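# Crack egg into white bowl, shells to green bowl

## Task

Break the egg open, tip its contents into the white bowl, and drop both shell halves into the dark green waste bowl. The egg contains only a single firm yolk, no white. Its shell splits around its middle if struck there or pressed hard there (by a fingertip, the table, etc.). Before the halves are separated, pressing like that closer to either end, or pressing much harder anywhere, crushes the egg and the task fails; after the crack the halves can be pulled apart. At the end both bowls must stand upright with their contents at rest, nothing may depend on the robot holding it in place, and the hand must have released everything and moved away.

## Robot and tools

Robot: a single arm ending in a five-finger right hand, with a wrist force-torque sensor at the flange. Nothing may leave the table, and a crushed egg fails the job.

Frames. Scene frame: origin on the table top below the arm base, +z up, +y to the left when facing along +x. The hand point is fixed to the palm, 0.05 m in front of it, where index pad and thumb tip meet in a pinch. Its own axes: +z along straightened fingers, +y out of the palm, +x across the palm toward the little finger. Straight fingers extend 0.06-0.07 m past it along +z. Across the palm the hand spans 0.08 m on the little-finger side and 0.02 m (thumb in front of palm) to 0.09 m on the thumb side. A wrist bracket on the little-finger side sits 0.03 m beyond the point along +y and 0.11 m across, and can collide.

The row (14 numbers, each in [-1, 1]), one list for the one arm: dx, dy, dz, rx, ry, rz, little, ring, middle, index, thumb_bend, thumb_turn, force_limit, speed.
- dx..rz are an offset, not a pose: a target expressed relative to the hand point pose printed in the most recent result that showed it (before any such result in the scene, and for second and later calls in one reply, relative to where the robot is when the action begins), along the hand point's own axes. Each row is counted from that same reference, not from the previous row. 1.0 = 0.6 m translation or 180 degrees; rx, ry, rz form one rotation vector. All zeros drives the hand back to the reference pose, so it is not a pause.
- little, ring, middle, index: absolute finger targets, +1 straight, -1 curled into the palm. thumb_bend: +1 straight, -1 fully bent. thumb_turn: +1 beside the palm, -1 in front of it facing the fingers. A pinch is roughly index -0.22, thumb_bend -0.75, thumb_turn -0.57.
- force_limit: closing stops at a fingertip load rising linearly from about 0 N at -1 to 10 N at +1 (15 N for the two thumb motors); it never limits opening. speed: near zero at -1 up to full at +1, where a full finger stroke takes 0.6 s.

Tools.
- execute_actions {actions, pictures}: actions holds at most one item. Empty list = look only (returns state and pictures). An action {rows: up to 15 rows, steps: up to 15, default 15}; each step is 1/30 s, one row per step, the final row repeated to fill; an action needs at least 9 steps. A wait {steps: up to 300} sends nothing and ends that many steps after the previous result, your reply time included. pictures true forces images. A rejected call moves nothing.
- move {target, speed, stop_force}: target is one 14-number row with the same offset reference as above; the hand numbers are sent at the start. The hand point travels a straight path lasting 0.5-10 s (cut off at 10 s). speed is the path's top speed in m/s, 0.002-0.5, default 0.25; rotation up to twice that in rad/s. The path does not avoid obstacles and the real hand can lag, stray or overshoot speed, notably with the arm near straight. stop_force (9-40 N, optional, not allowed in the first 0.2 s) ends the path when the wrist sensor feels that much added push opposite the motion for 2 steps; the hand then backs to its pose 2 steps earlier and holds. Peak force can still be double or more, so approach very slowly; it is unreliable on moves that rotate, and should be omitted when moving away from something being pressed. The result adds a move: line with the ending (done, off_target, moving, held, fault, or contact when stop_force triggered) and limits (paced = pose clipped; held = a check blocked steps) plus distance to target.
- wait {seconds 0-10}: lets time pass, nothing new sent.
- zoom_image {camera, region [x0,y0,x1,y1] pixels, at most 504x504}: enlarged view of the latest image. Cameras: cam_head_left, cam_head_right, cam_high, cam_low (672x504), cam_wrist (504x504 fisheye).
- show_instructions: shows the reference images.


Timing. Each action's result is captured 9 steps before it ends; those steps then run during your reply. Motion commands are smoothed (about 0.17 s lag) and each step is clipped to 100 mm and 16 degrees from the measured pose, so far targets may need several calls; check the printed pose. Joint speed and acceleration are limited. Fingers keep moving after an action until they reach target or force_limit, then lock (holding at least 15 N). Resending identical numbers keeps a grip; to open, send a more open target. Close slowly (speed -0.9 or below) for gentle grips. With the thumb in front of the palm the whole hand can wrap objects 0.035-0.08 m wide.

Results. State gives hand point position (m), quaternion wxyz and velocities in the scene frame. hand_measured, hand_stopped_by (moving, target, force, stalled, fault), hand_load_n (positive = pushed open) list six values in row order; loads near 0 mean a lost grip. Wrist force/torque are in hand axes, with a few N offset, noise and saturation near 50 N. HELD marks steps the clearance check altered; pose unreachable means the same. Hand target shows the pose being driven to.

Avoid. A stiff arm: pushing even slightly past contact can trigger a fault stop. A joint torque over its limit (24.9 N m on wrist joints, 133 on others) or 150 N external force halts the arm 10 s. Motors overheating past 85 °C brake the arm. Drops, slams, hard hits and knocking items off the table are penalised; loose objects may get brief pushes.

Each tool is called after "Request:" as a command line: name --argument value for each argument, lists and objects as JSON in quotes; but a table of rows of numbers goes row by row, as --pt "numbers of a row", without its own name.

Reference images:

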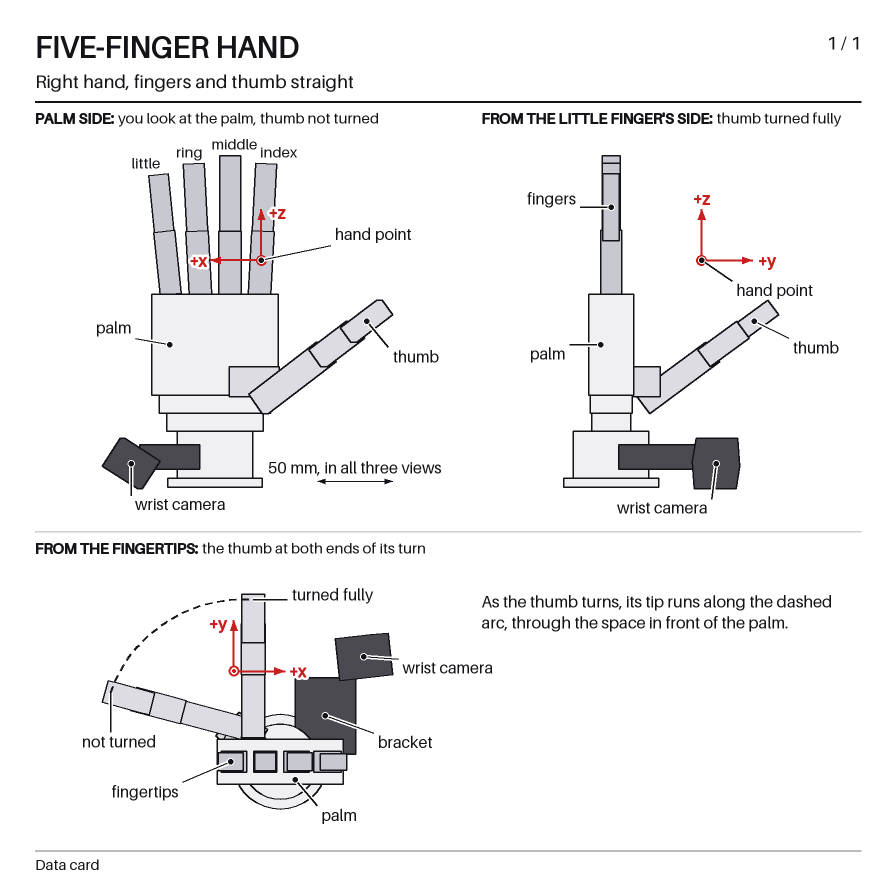

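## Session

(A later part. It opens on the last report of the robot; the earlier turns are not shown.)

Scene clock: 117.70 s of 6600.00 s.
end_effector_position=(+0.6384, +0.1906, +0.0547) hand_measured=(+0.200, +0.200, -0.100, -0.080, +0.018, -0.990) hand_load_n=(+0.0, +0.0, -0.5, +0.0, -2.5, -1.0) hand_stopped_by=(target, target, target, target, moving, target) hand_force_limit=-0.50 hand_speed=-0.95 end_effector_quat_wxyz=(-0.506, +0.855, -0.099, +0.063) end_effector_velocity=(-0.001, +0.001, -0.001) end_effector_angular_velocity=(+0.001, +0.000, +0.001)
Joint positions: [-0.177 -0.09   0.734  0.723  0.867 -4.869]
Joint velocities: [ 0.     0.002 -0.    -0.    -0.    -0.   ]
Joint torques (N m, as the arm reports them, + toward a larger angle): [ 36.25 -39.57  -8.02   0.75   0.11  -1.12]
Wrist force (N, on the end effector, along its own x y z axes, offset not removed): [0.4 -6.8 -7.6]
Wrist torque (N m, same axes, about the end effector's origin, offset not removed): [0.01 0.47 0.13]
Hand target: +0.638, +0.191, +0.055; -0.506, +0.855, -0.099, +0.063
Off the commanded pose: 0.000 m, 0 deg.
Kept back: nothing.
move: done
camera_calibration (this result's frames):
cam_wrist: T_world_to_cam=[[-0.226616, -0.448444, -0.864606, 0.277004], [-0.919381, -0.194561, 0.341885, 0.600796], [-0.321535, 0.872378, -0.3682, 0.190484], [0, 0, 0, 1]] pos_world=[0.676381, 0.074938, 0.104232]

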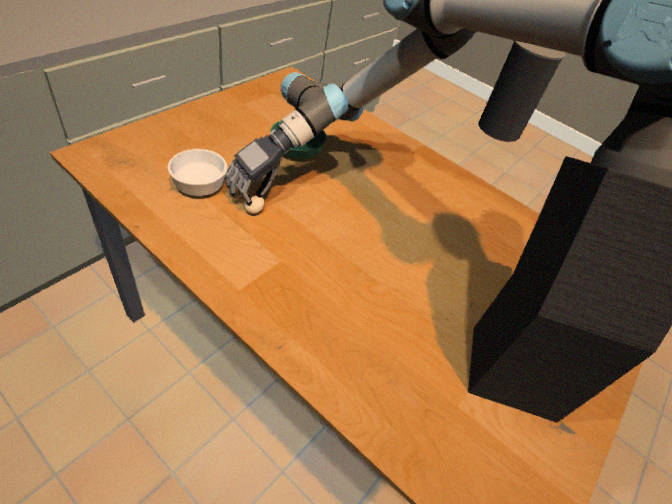

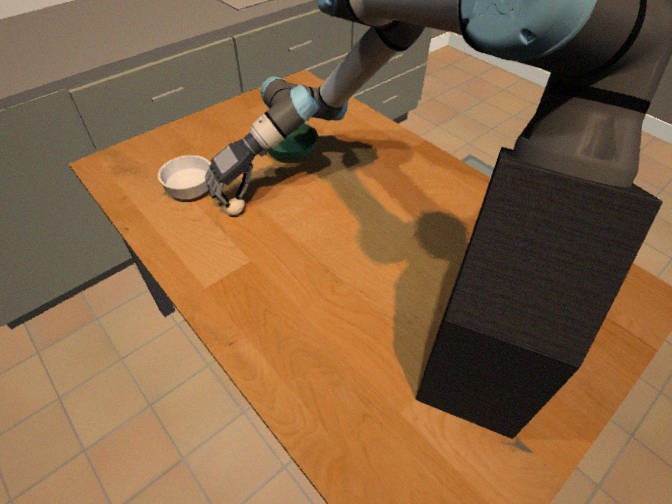

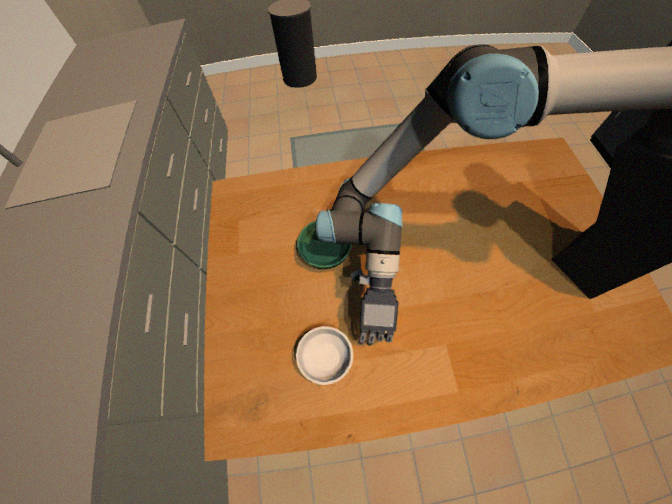

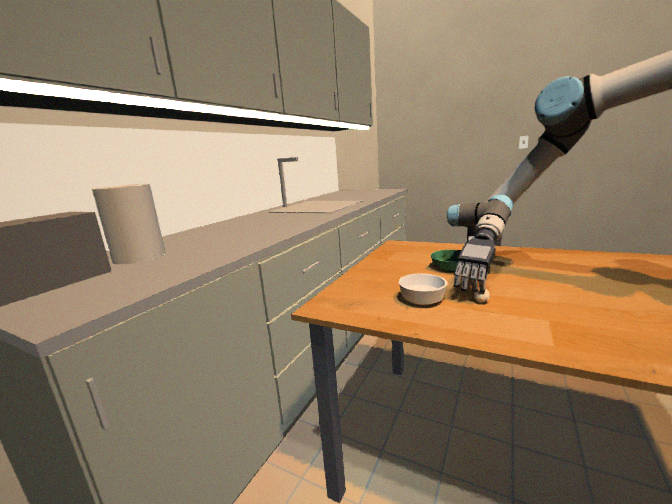

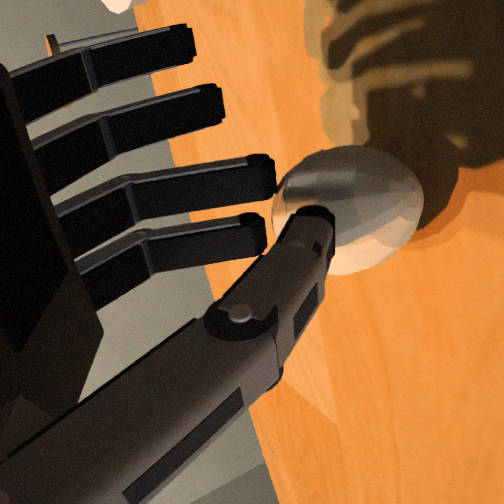

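Both in contact. Press more.

Request:
move --target '[0,0.005,0.0027,0,0,0,0.2,0.2,-0.1,-0.08,0.02,-0.99,-0.5,-0.95]' --speed 0.002 --stop_force 16

Request:
move --target '[0,0.0012,0.0006,0,0,0,0.2,0.2,-0.07,-0.05,0.08,-0.99,-0.5,-0.97]' --speed 0.002

Request:
zoom_image --camera "cam_wrist" --region '[220,110,460,310]'

Scene clock: 118.93 s of 6600.00 s.
end_effector_position=(+0.6385, +0.1906, +0.0538) hand_measured=(+0.200, +0.200, -0.100, -0.080, +0.014, -0.990) hand_load_n=(+0.0, +0.0, +0.5, +0.0, -5.5, -2.5) hand_stopped_by=(target, target, target, target, target, target) hand_force_limit=-0.50 hand_speed=-0.95 end_effector_quat_wxyz=(-0.506, +0.855, -0.099, +0.063) end_effector_velocity=(-0.001, +0.000, +0.000) end_effector_angular_velocity=(+0.002, +0.001, +0.000)
Joint positions: [-0.178 -0.087  0.731  0.724  0.867 -4.87 ]
Joint velocities: [-0.    -0.001  0.003  0.    -0.001 -0.   ]
Joint torques (N m, as the arm reports them, + toward a larger angle): [ 16.66 -40.84   1.97  -1.12   0.82  -0.58]
Wrist force (N, on the end effector, along its own x y z axes, offset not removed): [2.7 -18.6 -16.6]
Wrist torque (N m, same axes, about the end effector's origin, offset not removed): [-0.03 0.45 -0.27]
Hand target: +0.638, +0.191, +0.054; -0.506, +0.855, -0.099, +0.063
Off the commanded pose: 0.002 m, 0 deg.
Kept back: nothing.
move: contact
camera_calibration (this result's frames):
cam_wrist: T_world_to_cam=[[-0.226549, -0.44841, -0.864641, 0.276143], [-0.919381, -0.194643, 0.341836, 0.601167], [-0.321579, 0.872377, -0.368164, 0.190163], [0, 0, 0, 1]] pos_world=[0.676414, 0.0749447, 0.103276]

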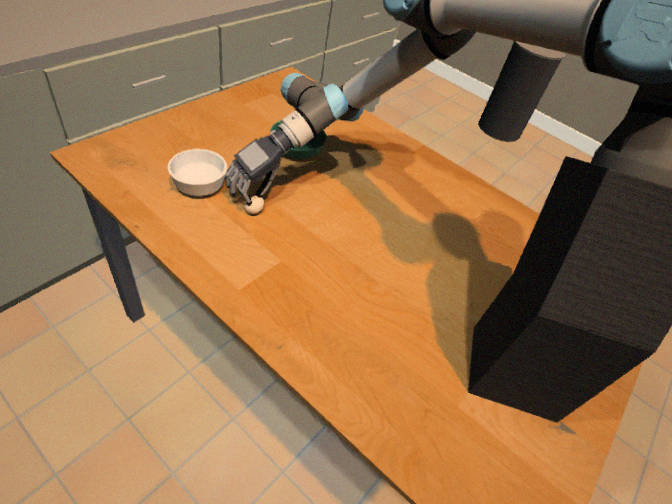

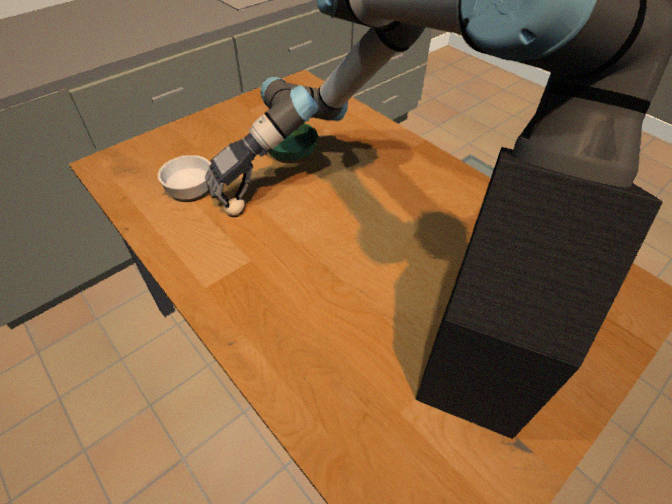

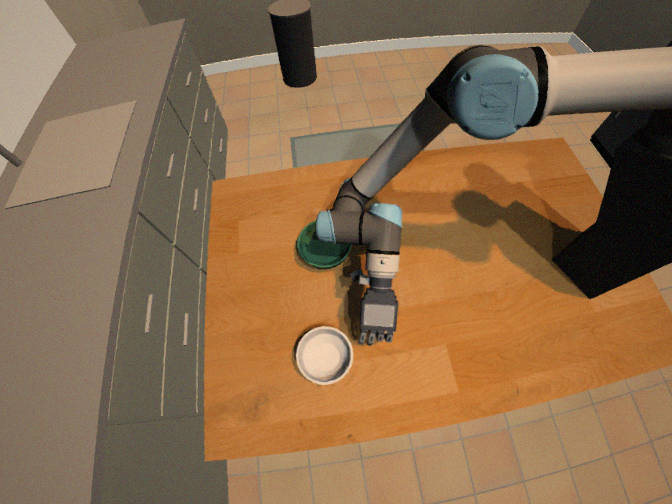

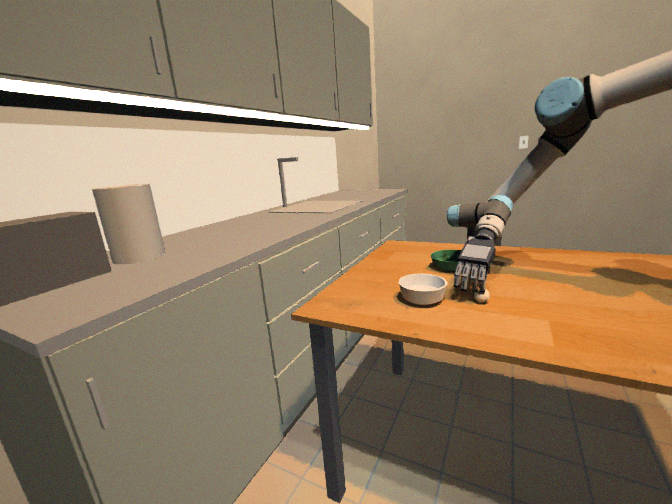

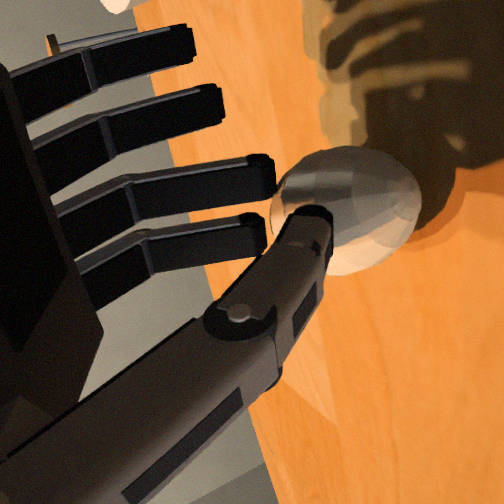

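Scene clock: 121.03 s of 6600.00 s.
end_effector_position=(+0.6385, +0.1906, +0.0530) hand_measured=(+0.200, +0.200, -0.070, -0.050, +0.068, -0.990) hand_load_n=(+0.0, +0.0, -0.5, +0.0, -12.5, -2.0) hand_stopped_by=(target, target, target, target, moving, target) hand_force_limit=-0.50 hand_speed=-0.97 end_effector_quat_wxyz=(-0.506, +0.855, -0.099, +0.063) end_effector_velocity=(+0.000, -0.000, +0.000) end_effector_angular_velocity=(-0.001, -0.001, -0.000)
Joint positions: [-0.178 -0.085  0.728  0.725  0.867 -4.871]
Joint velocities: [-0.    -0.001  0.    -0.001  0.001  0.   ]
Joint torques (N m, as the arm reports them, + toward a larger angle): [  6.32 -20.35  -7.21  -0.55   2.72  -1.85]
Wrist force (N, on the end effector, along its own x y z axes, offset not removed): [1.0 -26.8 -26.0]
Wrist torque (N m, same axes, about the end effector's origin, offset not removed): [-0.52 0.28 -0.19]
Hand target: +0.638, +0.191, +0.053; -0.506, +0.855, -0.099, +0.063
Off the commanded pose: 0.000 m, 0 deg.
Kept back: nothing.
move: done
camera_calibration (this result's frames):
cam_wrist: T_world_to_cam=[[-0.226553, -0.448398, -0.864646, 0.275441], [-0.919379, -0.194651, 0.341838, 0.601431], [-0.321584, 0.872382, -0.368149, 0.189894], [0, 0, 0, 1]] pos_world=[0.676412, 0.0749168, 0.102476]

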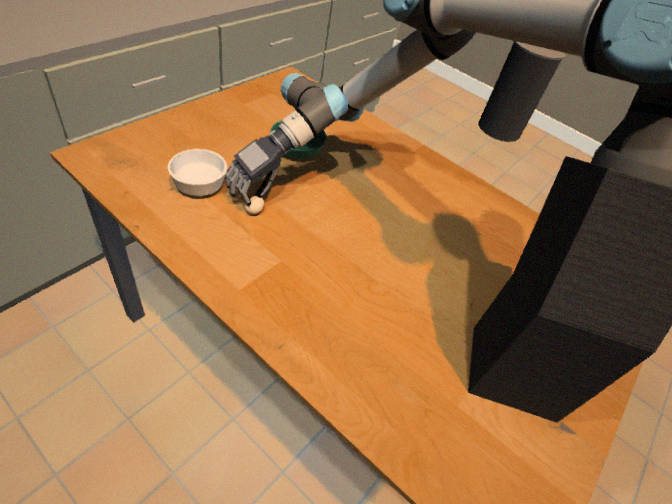

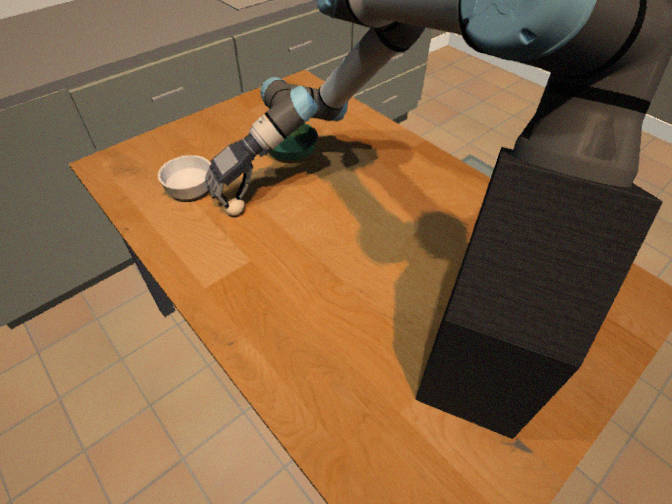

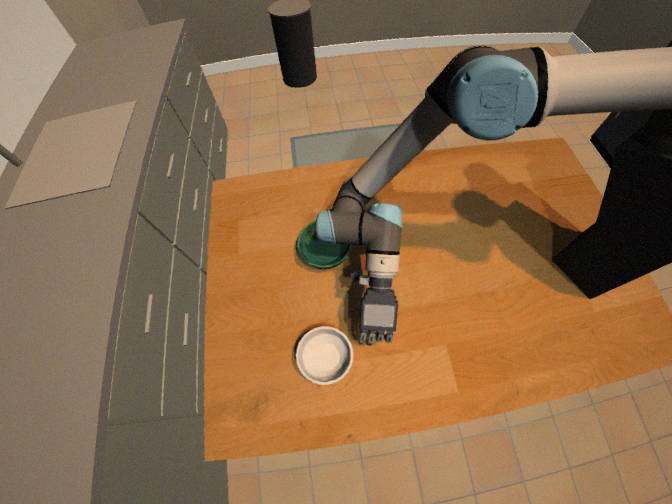

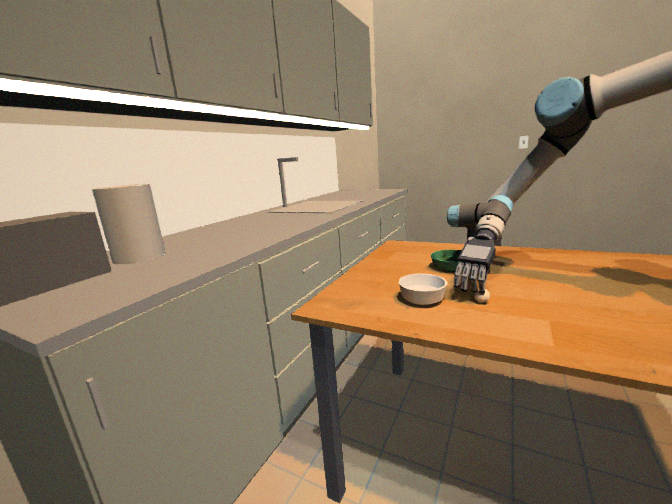

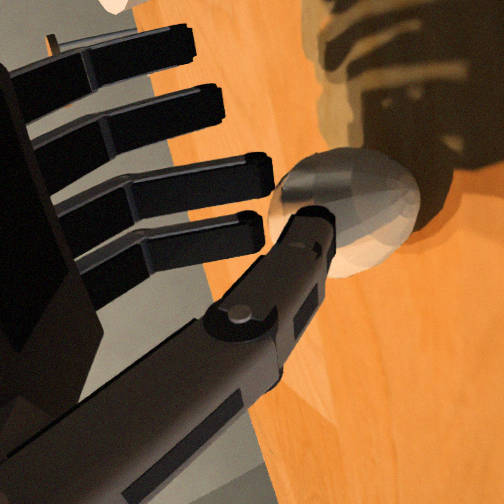

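Region (220, 110, 460, 310) of cam_wrist's 504x504 image, scaled by 2.100, with more detail than that image has.

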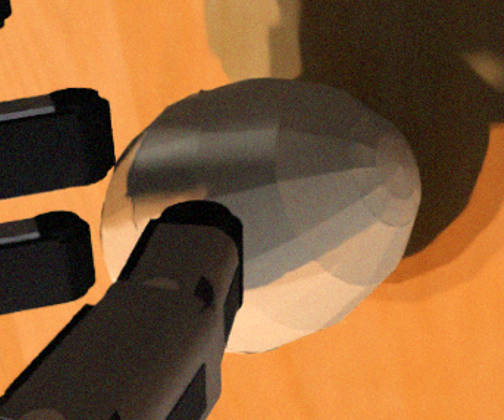

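Request:
move --target '[0,-0.014,-0.008,0,0,0,0.2,0.2,-0.07,-0.05,0.08,-0.99,-0.5,-0.5]' --speed 0.01

Request:
move --target '[-0.004,0.0085,-0.016,0,0,0,0.2,0.2,-0.07,-0.05,0.08,0.6,-0.5,-0.3]' --speed 0.01

Request:
move --target '[0,0.02,0.011,0,0,0,0.2,0.2,-0.07,-0.05,0.08,0.6,-0.5,-0.3]' --speed 0.003 --stop_force 16

Request:
zoom_image --camera "cam_wrist" --region '[200,100,440,300]'

Request:
zoom_image --camera "cam_head_right" --region '[195,150,285,225]'

Scene clock: 123.00 s of 6600.00 s.
end_effector_position=(+0.6384, +0.1904, +0.0624) hand_measured=(+0.200, +0.200, -0.070, -0.050, +0.068, -0.990) hand_load_n=(+0.0, +0.0, +0.0, +0.0, +0.0, +0.0) hand_stopped_by=(target, target, target, target, stalled, target) hand_force_limit=-0.50 hand_speed=-0.50 end_effector_quat_wxyz=(-0.506, +0.855, -0.099, +0.063) end_effector_velocity=(-0.000, -0.000, +0.002) end_effector_angular_velocity=(-0.001, -0.000, -0.000)
Joint positions: [-0.173 -0.11   0.759  0.715  0.868 -4.864]
Joint velocities: [ 0.001 -0.005  0.007 -0.003  0.001  0.002]
Joint torques (N m, as the arm reports them, + toward a larger angle): [ 38.68 -55.38  -0.15   1.23   0.93   1.63]
Wrist force (N, on the end effector, along its own x y z axes, offset not removed): [0.3 0.1 -3.1]
Wrist torque (N m, same axes, about the end effector's origin, offset not removed): [0.05 0.24 0.09]
Hand target: +0.638, +0.190, +0.063; -0.506, +0.855, -0.099, +0.063
Off the commanded pose: 0.000 m, 0 deg.
Kept back: nothing.
move: done
camera_calibration (this result's frames):
cam_wrist: T_world_to_cam=[[-0.226556, -0.448387, -0.864651, 0.283511], [-0.91937, -0.194676, 0.341848, 0.598102], [-0.321607, 0.872382, -0.368128, 0.193503], [0, 0, 0, 1]] pos_world=[0.67634, 0.0747505, 0.111913]

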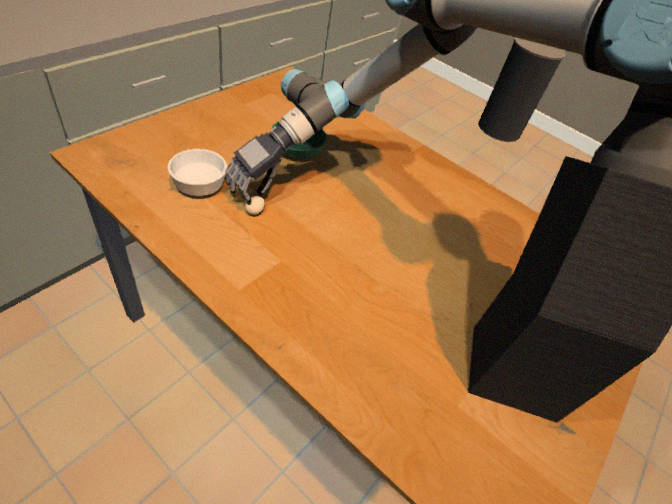

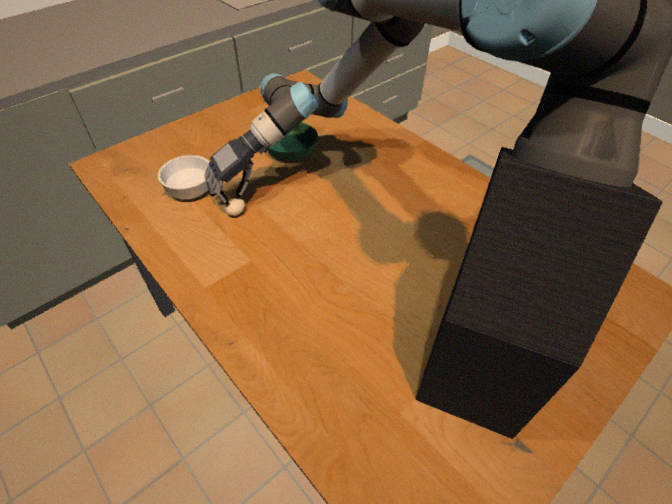

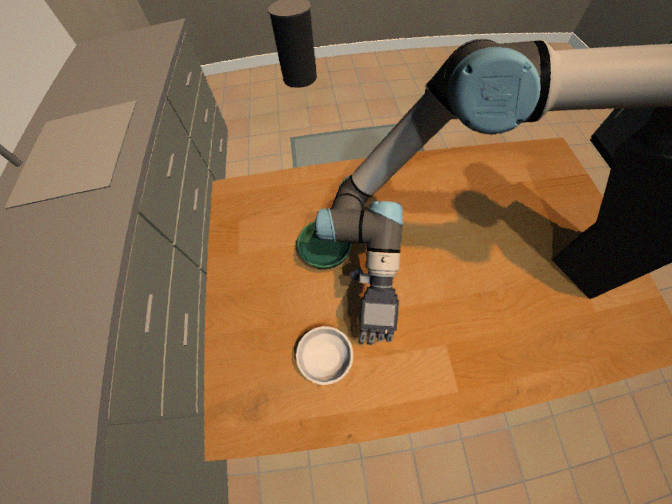

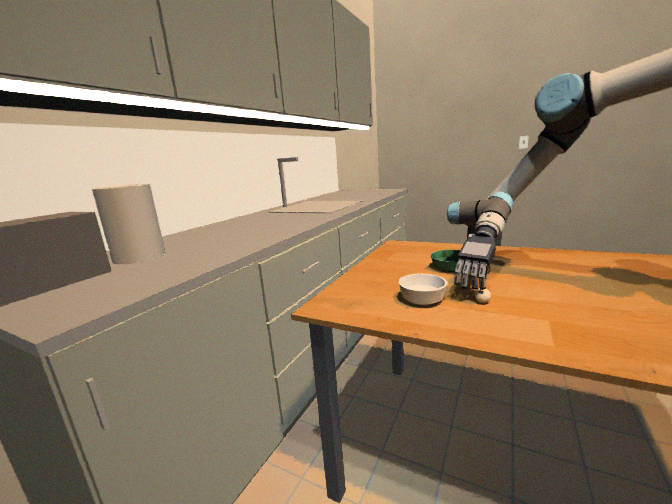

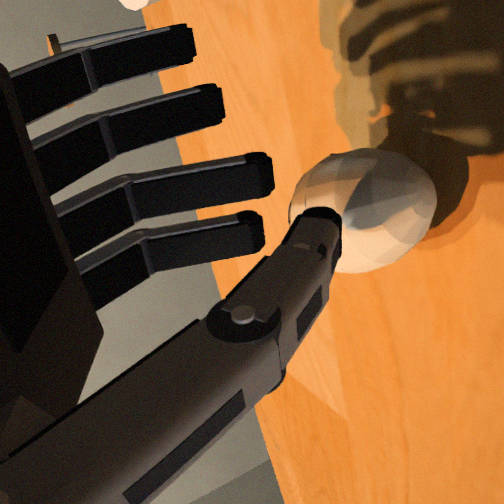

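Scene clock: 124.87 s of 6600.00 s.
end_effector_position=(+0.6335, +0.1804, +0.0625) hand_measured=(+0.200, +0.200, -0.070, -0.050, +0.068, +0.600) hand_load_n=(+0.0, +0.0, +0.0, +0.0, +0.0, +0.0) hand_stopped_by=(target, target, target, target, stalled, target) hand_force_limit=-0.50 hand_speed=-0.30 end_effector_quat_wxyz=(-0.506, +0.855, -0.099, +0.063) end_effector_velocity=(-0.001, +0.000, -0.001) end_effector_angular_velocity=(-0.001, +0.001, +0.000)
Joint positions: [-0.19  -0.126  0.789  0.715  0.865 -4.885]
Joint velocities: [ 0.     0.001 -0.    -0.     0.001  0.   ]
Joint torques (N m, as the arm reports them, + toward a larger angle): [ 11.96 -57.23   0.2    1.25  -3.36  -1.43]
Wrist force (N, on the end effector, along its own x y z axes, offset not removed): [4.2 3.4 1.3]
Wrist torque (N m, same axes, about the end effector's origin, offset not removed): [0.63 -0.57 0.23]
Hand target: +0.634, +0.180, +0.063; -0.506, +0.855, -0.099, +0.063
Off the commanded pose: 0.000 m, 0 deg.
Kept back: nothing.
move: done
camera_calibration (this result's frames):
cam_wrist: T_world_to_cam=[[-0.226556, -0.448401, -0.864644, 0.27802], [-0.919359, -0.194702, 0.341863, 0.59163], [-0.321639, 0.872369, -0.36813, 0.200733], [0, 0, 0, 1]] pos_world=[0.671471, 0.0647419, 0.112028]

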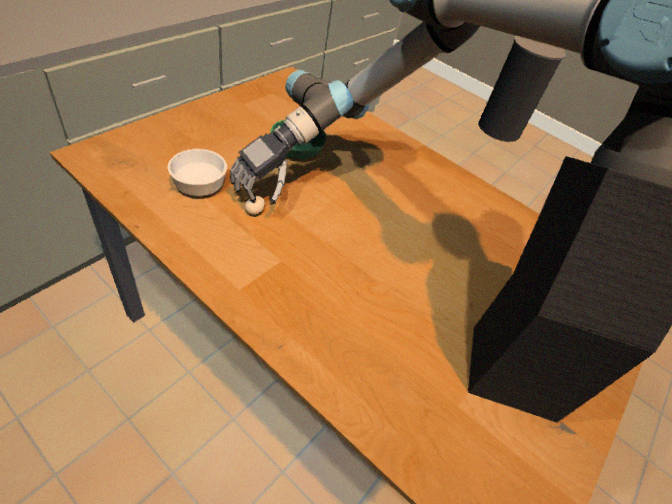

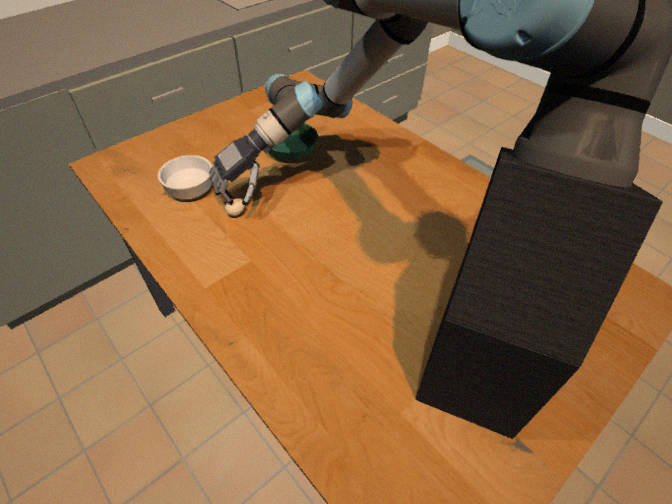

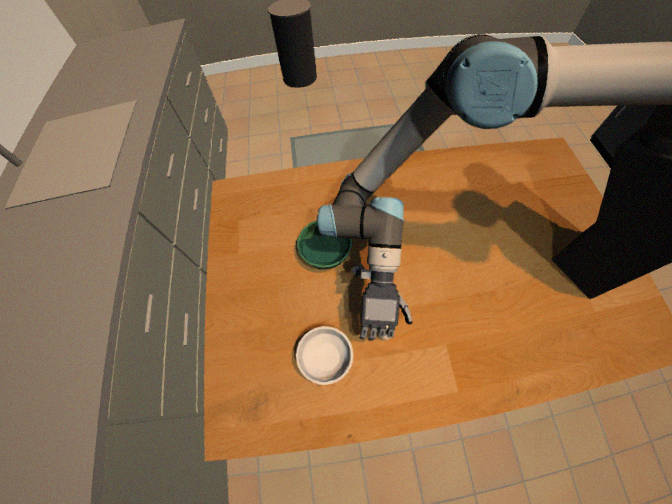

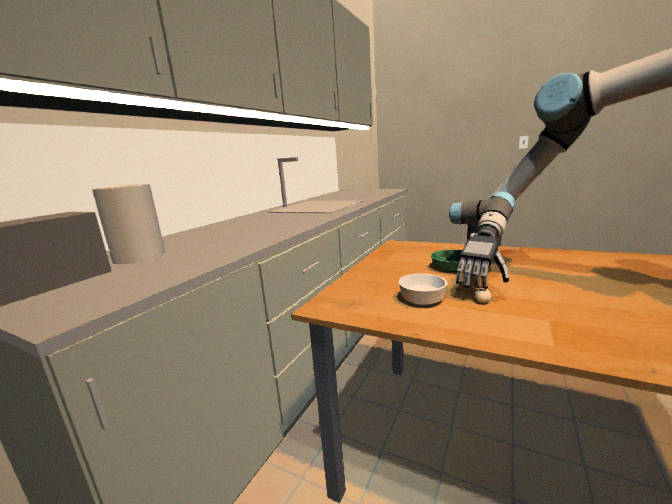

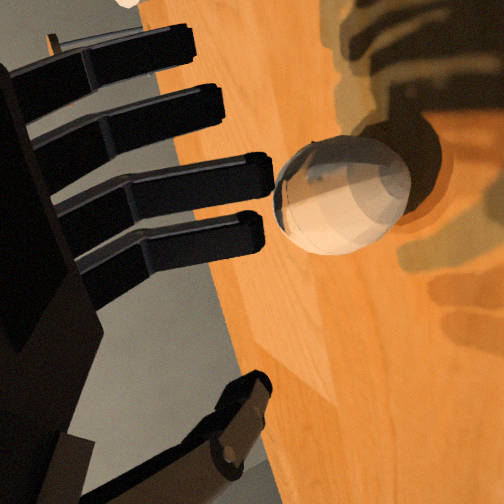

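Scene clock: 128.07 s of 6600.00 s.
end_effector_position=(+0.6336, +0.1804, +0.0541) hand_measured=(+0.200, +0.200, -0.070, -0.050, +0.068, +0.600) hand_load_n=(+0.0, +0.0, +0.0, +0.0, +0.0, +0.0) hand_stopped_by=(target, target, target, target, stalled, target) hand_force_limit=-0.50 hand_speed=-0.30 end_effector_quat_wxyz=(-0.506, +0.855, -0.099, +0.063) end_effector_velocity=(-0.000, -0.000, +0.001) end_effector_angular_velocity=(+0.001, -0.000, -0.000)
Joint positions: [-0.194 -0.104  0.762  0.723  0.864 -4.891]
Joint velocities: [ 0.    -0.003  0.005 -0.002 -0.001  0.   ]
Joint torques (N m, as the arm reports them, + toward a larger angle): [ 13.31 -46.73  -0.29  -0.81   1.96  -0.09]
Wrist force (N, on the end effector, along its own x y z axes, offset not removed): [2.7 -14.0 -9.2]
Wrist torque (N m, same axes, about the end effector's origin, offset not removed): [0.92 0.03 -0.01]
Hand target: +0.634, +0.180, +0.054; -0.506, +0.855, -0.099, +0.063
Off the commanded pose: 0.005 m, 0 deg.
Kept back: nothing.
move: contact
camera_calibration (this result's frames):
cam_wrist: T_world_to_cam=[[-0.226542, -0.448314, -0.864692, 0.270708], [-0.919343, -0.194793, 0.341853, 0.594572], [-0.321694, 0.872393, -0.368026, 0.197669], [0, 0, 0, 1]] pos_world=[0.671531, 0.0647354, 0.10357]

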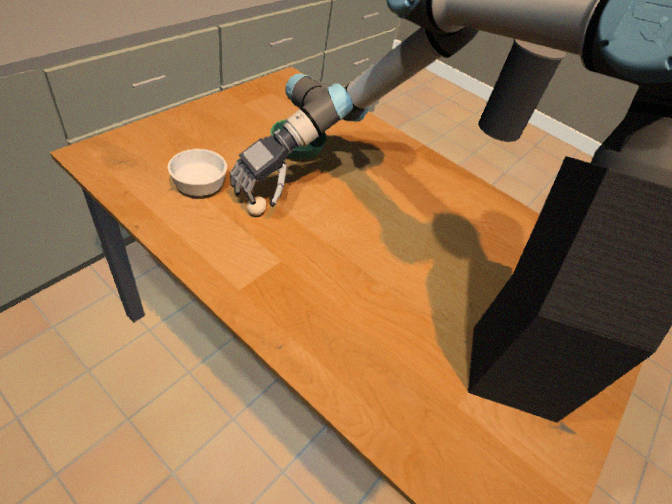

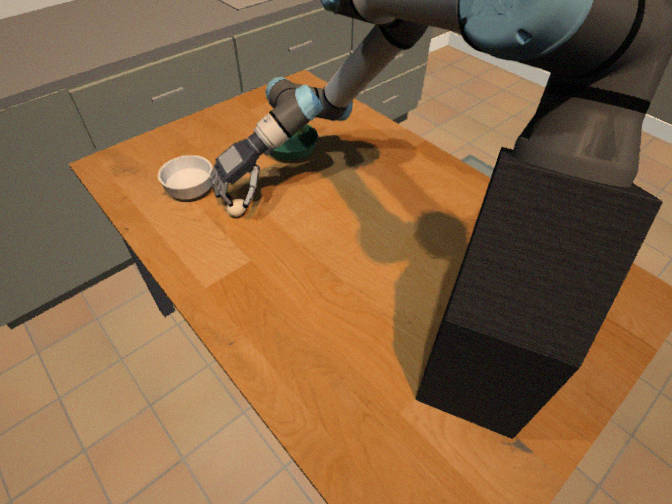

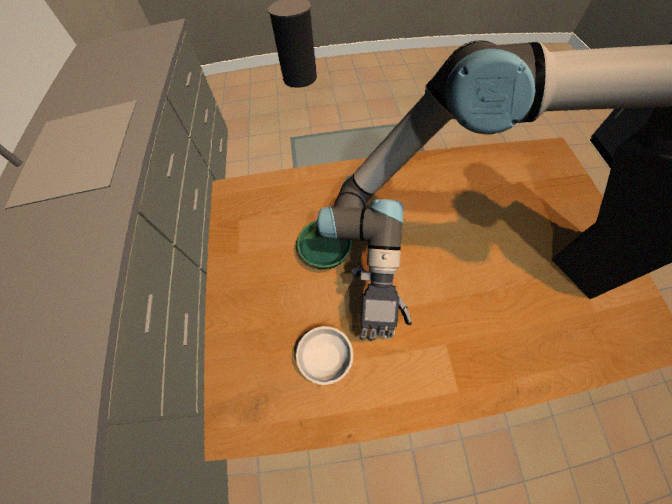

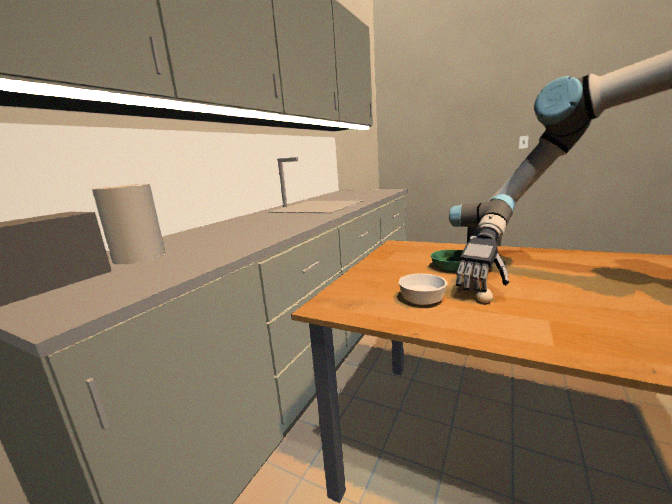

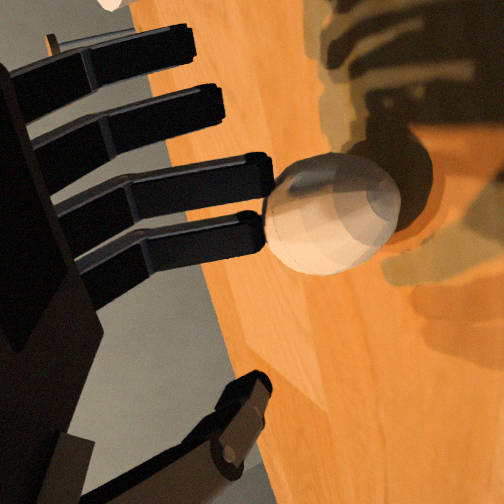

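Region (200, 100, 440, 300) of cam_wrist's 504x504 image, scaled by 2.100, with more detail than that image has.

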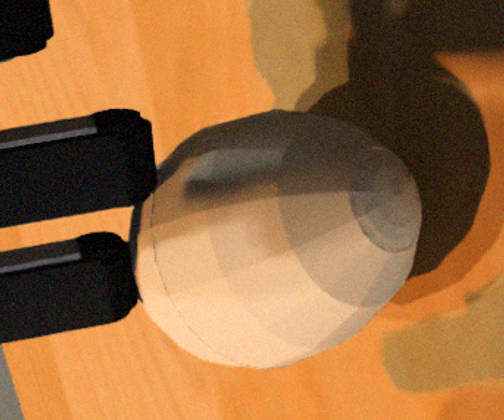

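Region (195, 150, 285, 225) of cam_head_right's 672x504 image, scaled by 5.600, with more detail than that image has.

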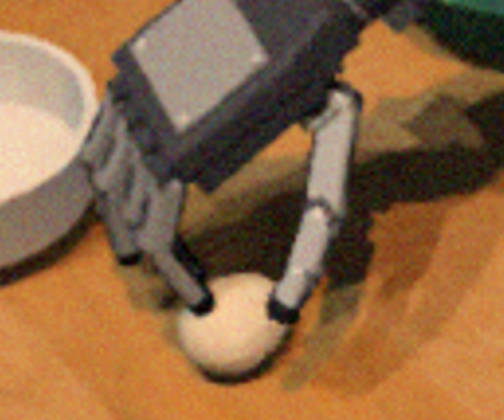

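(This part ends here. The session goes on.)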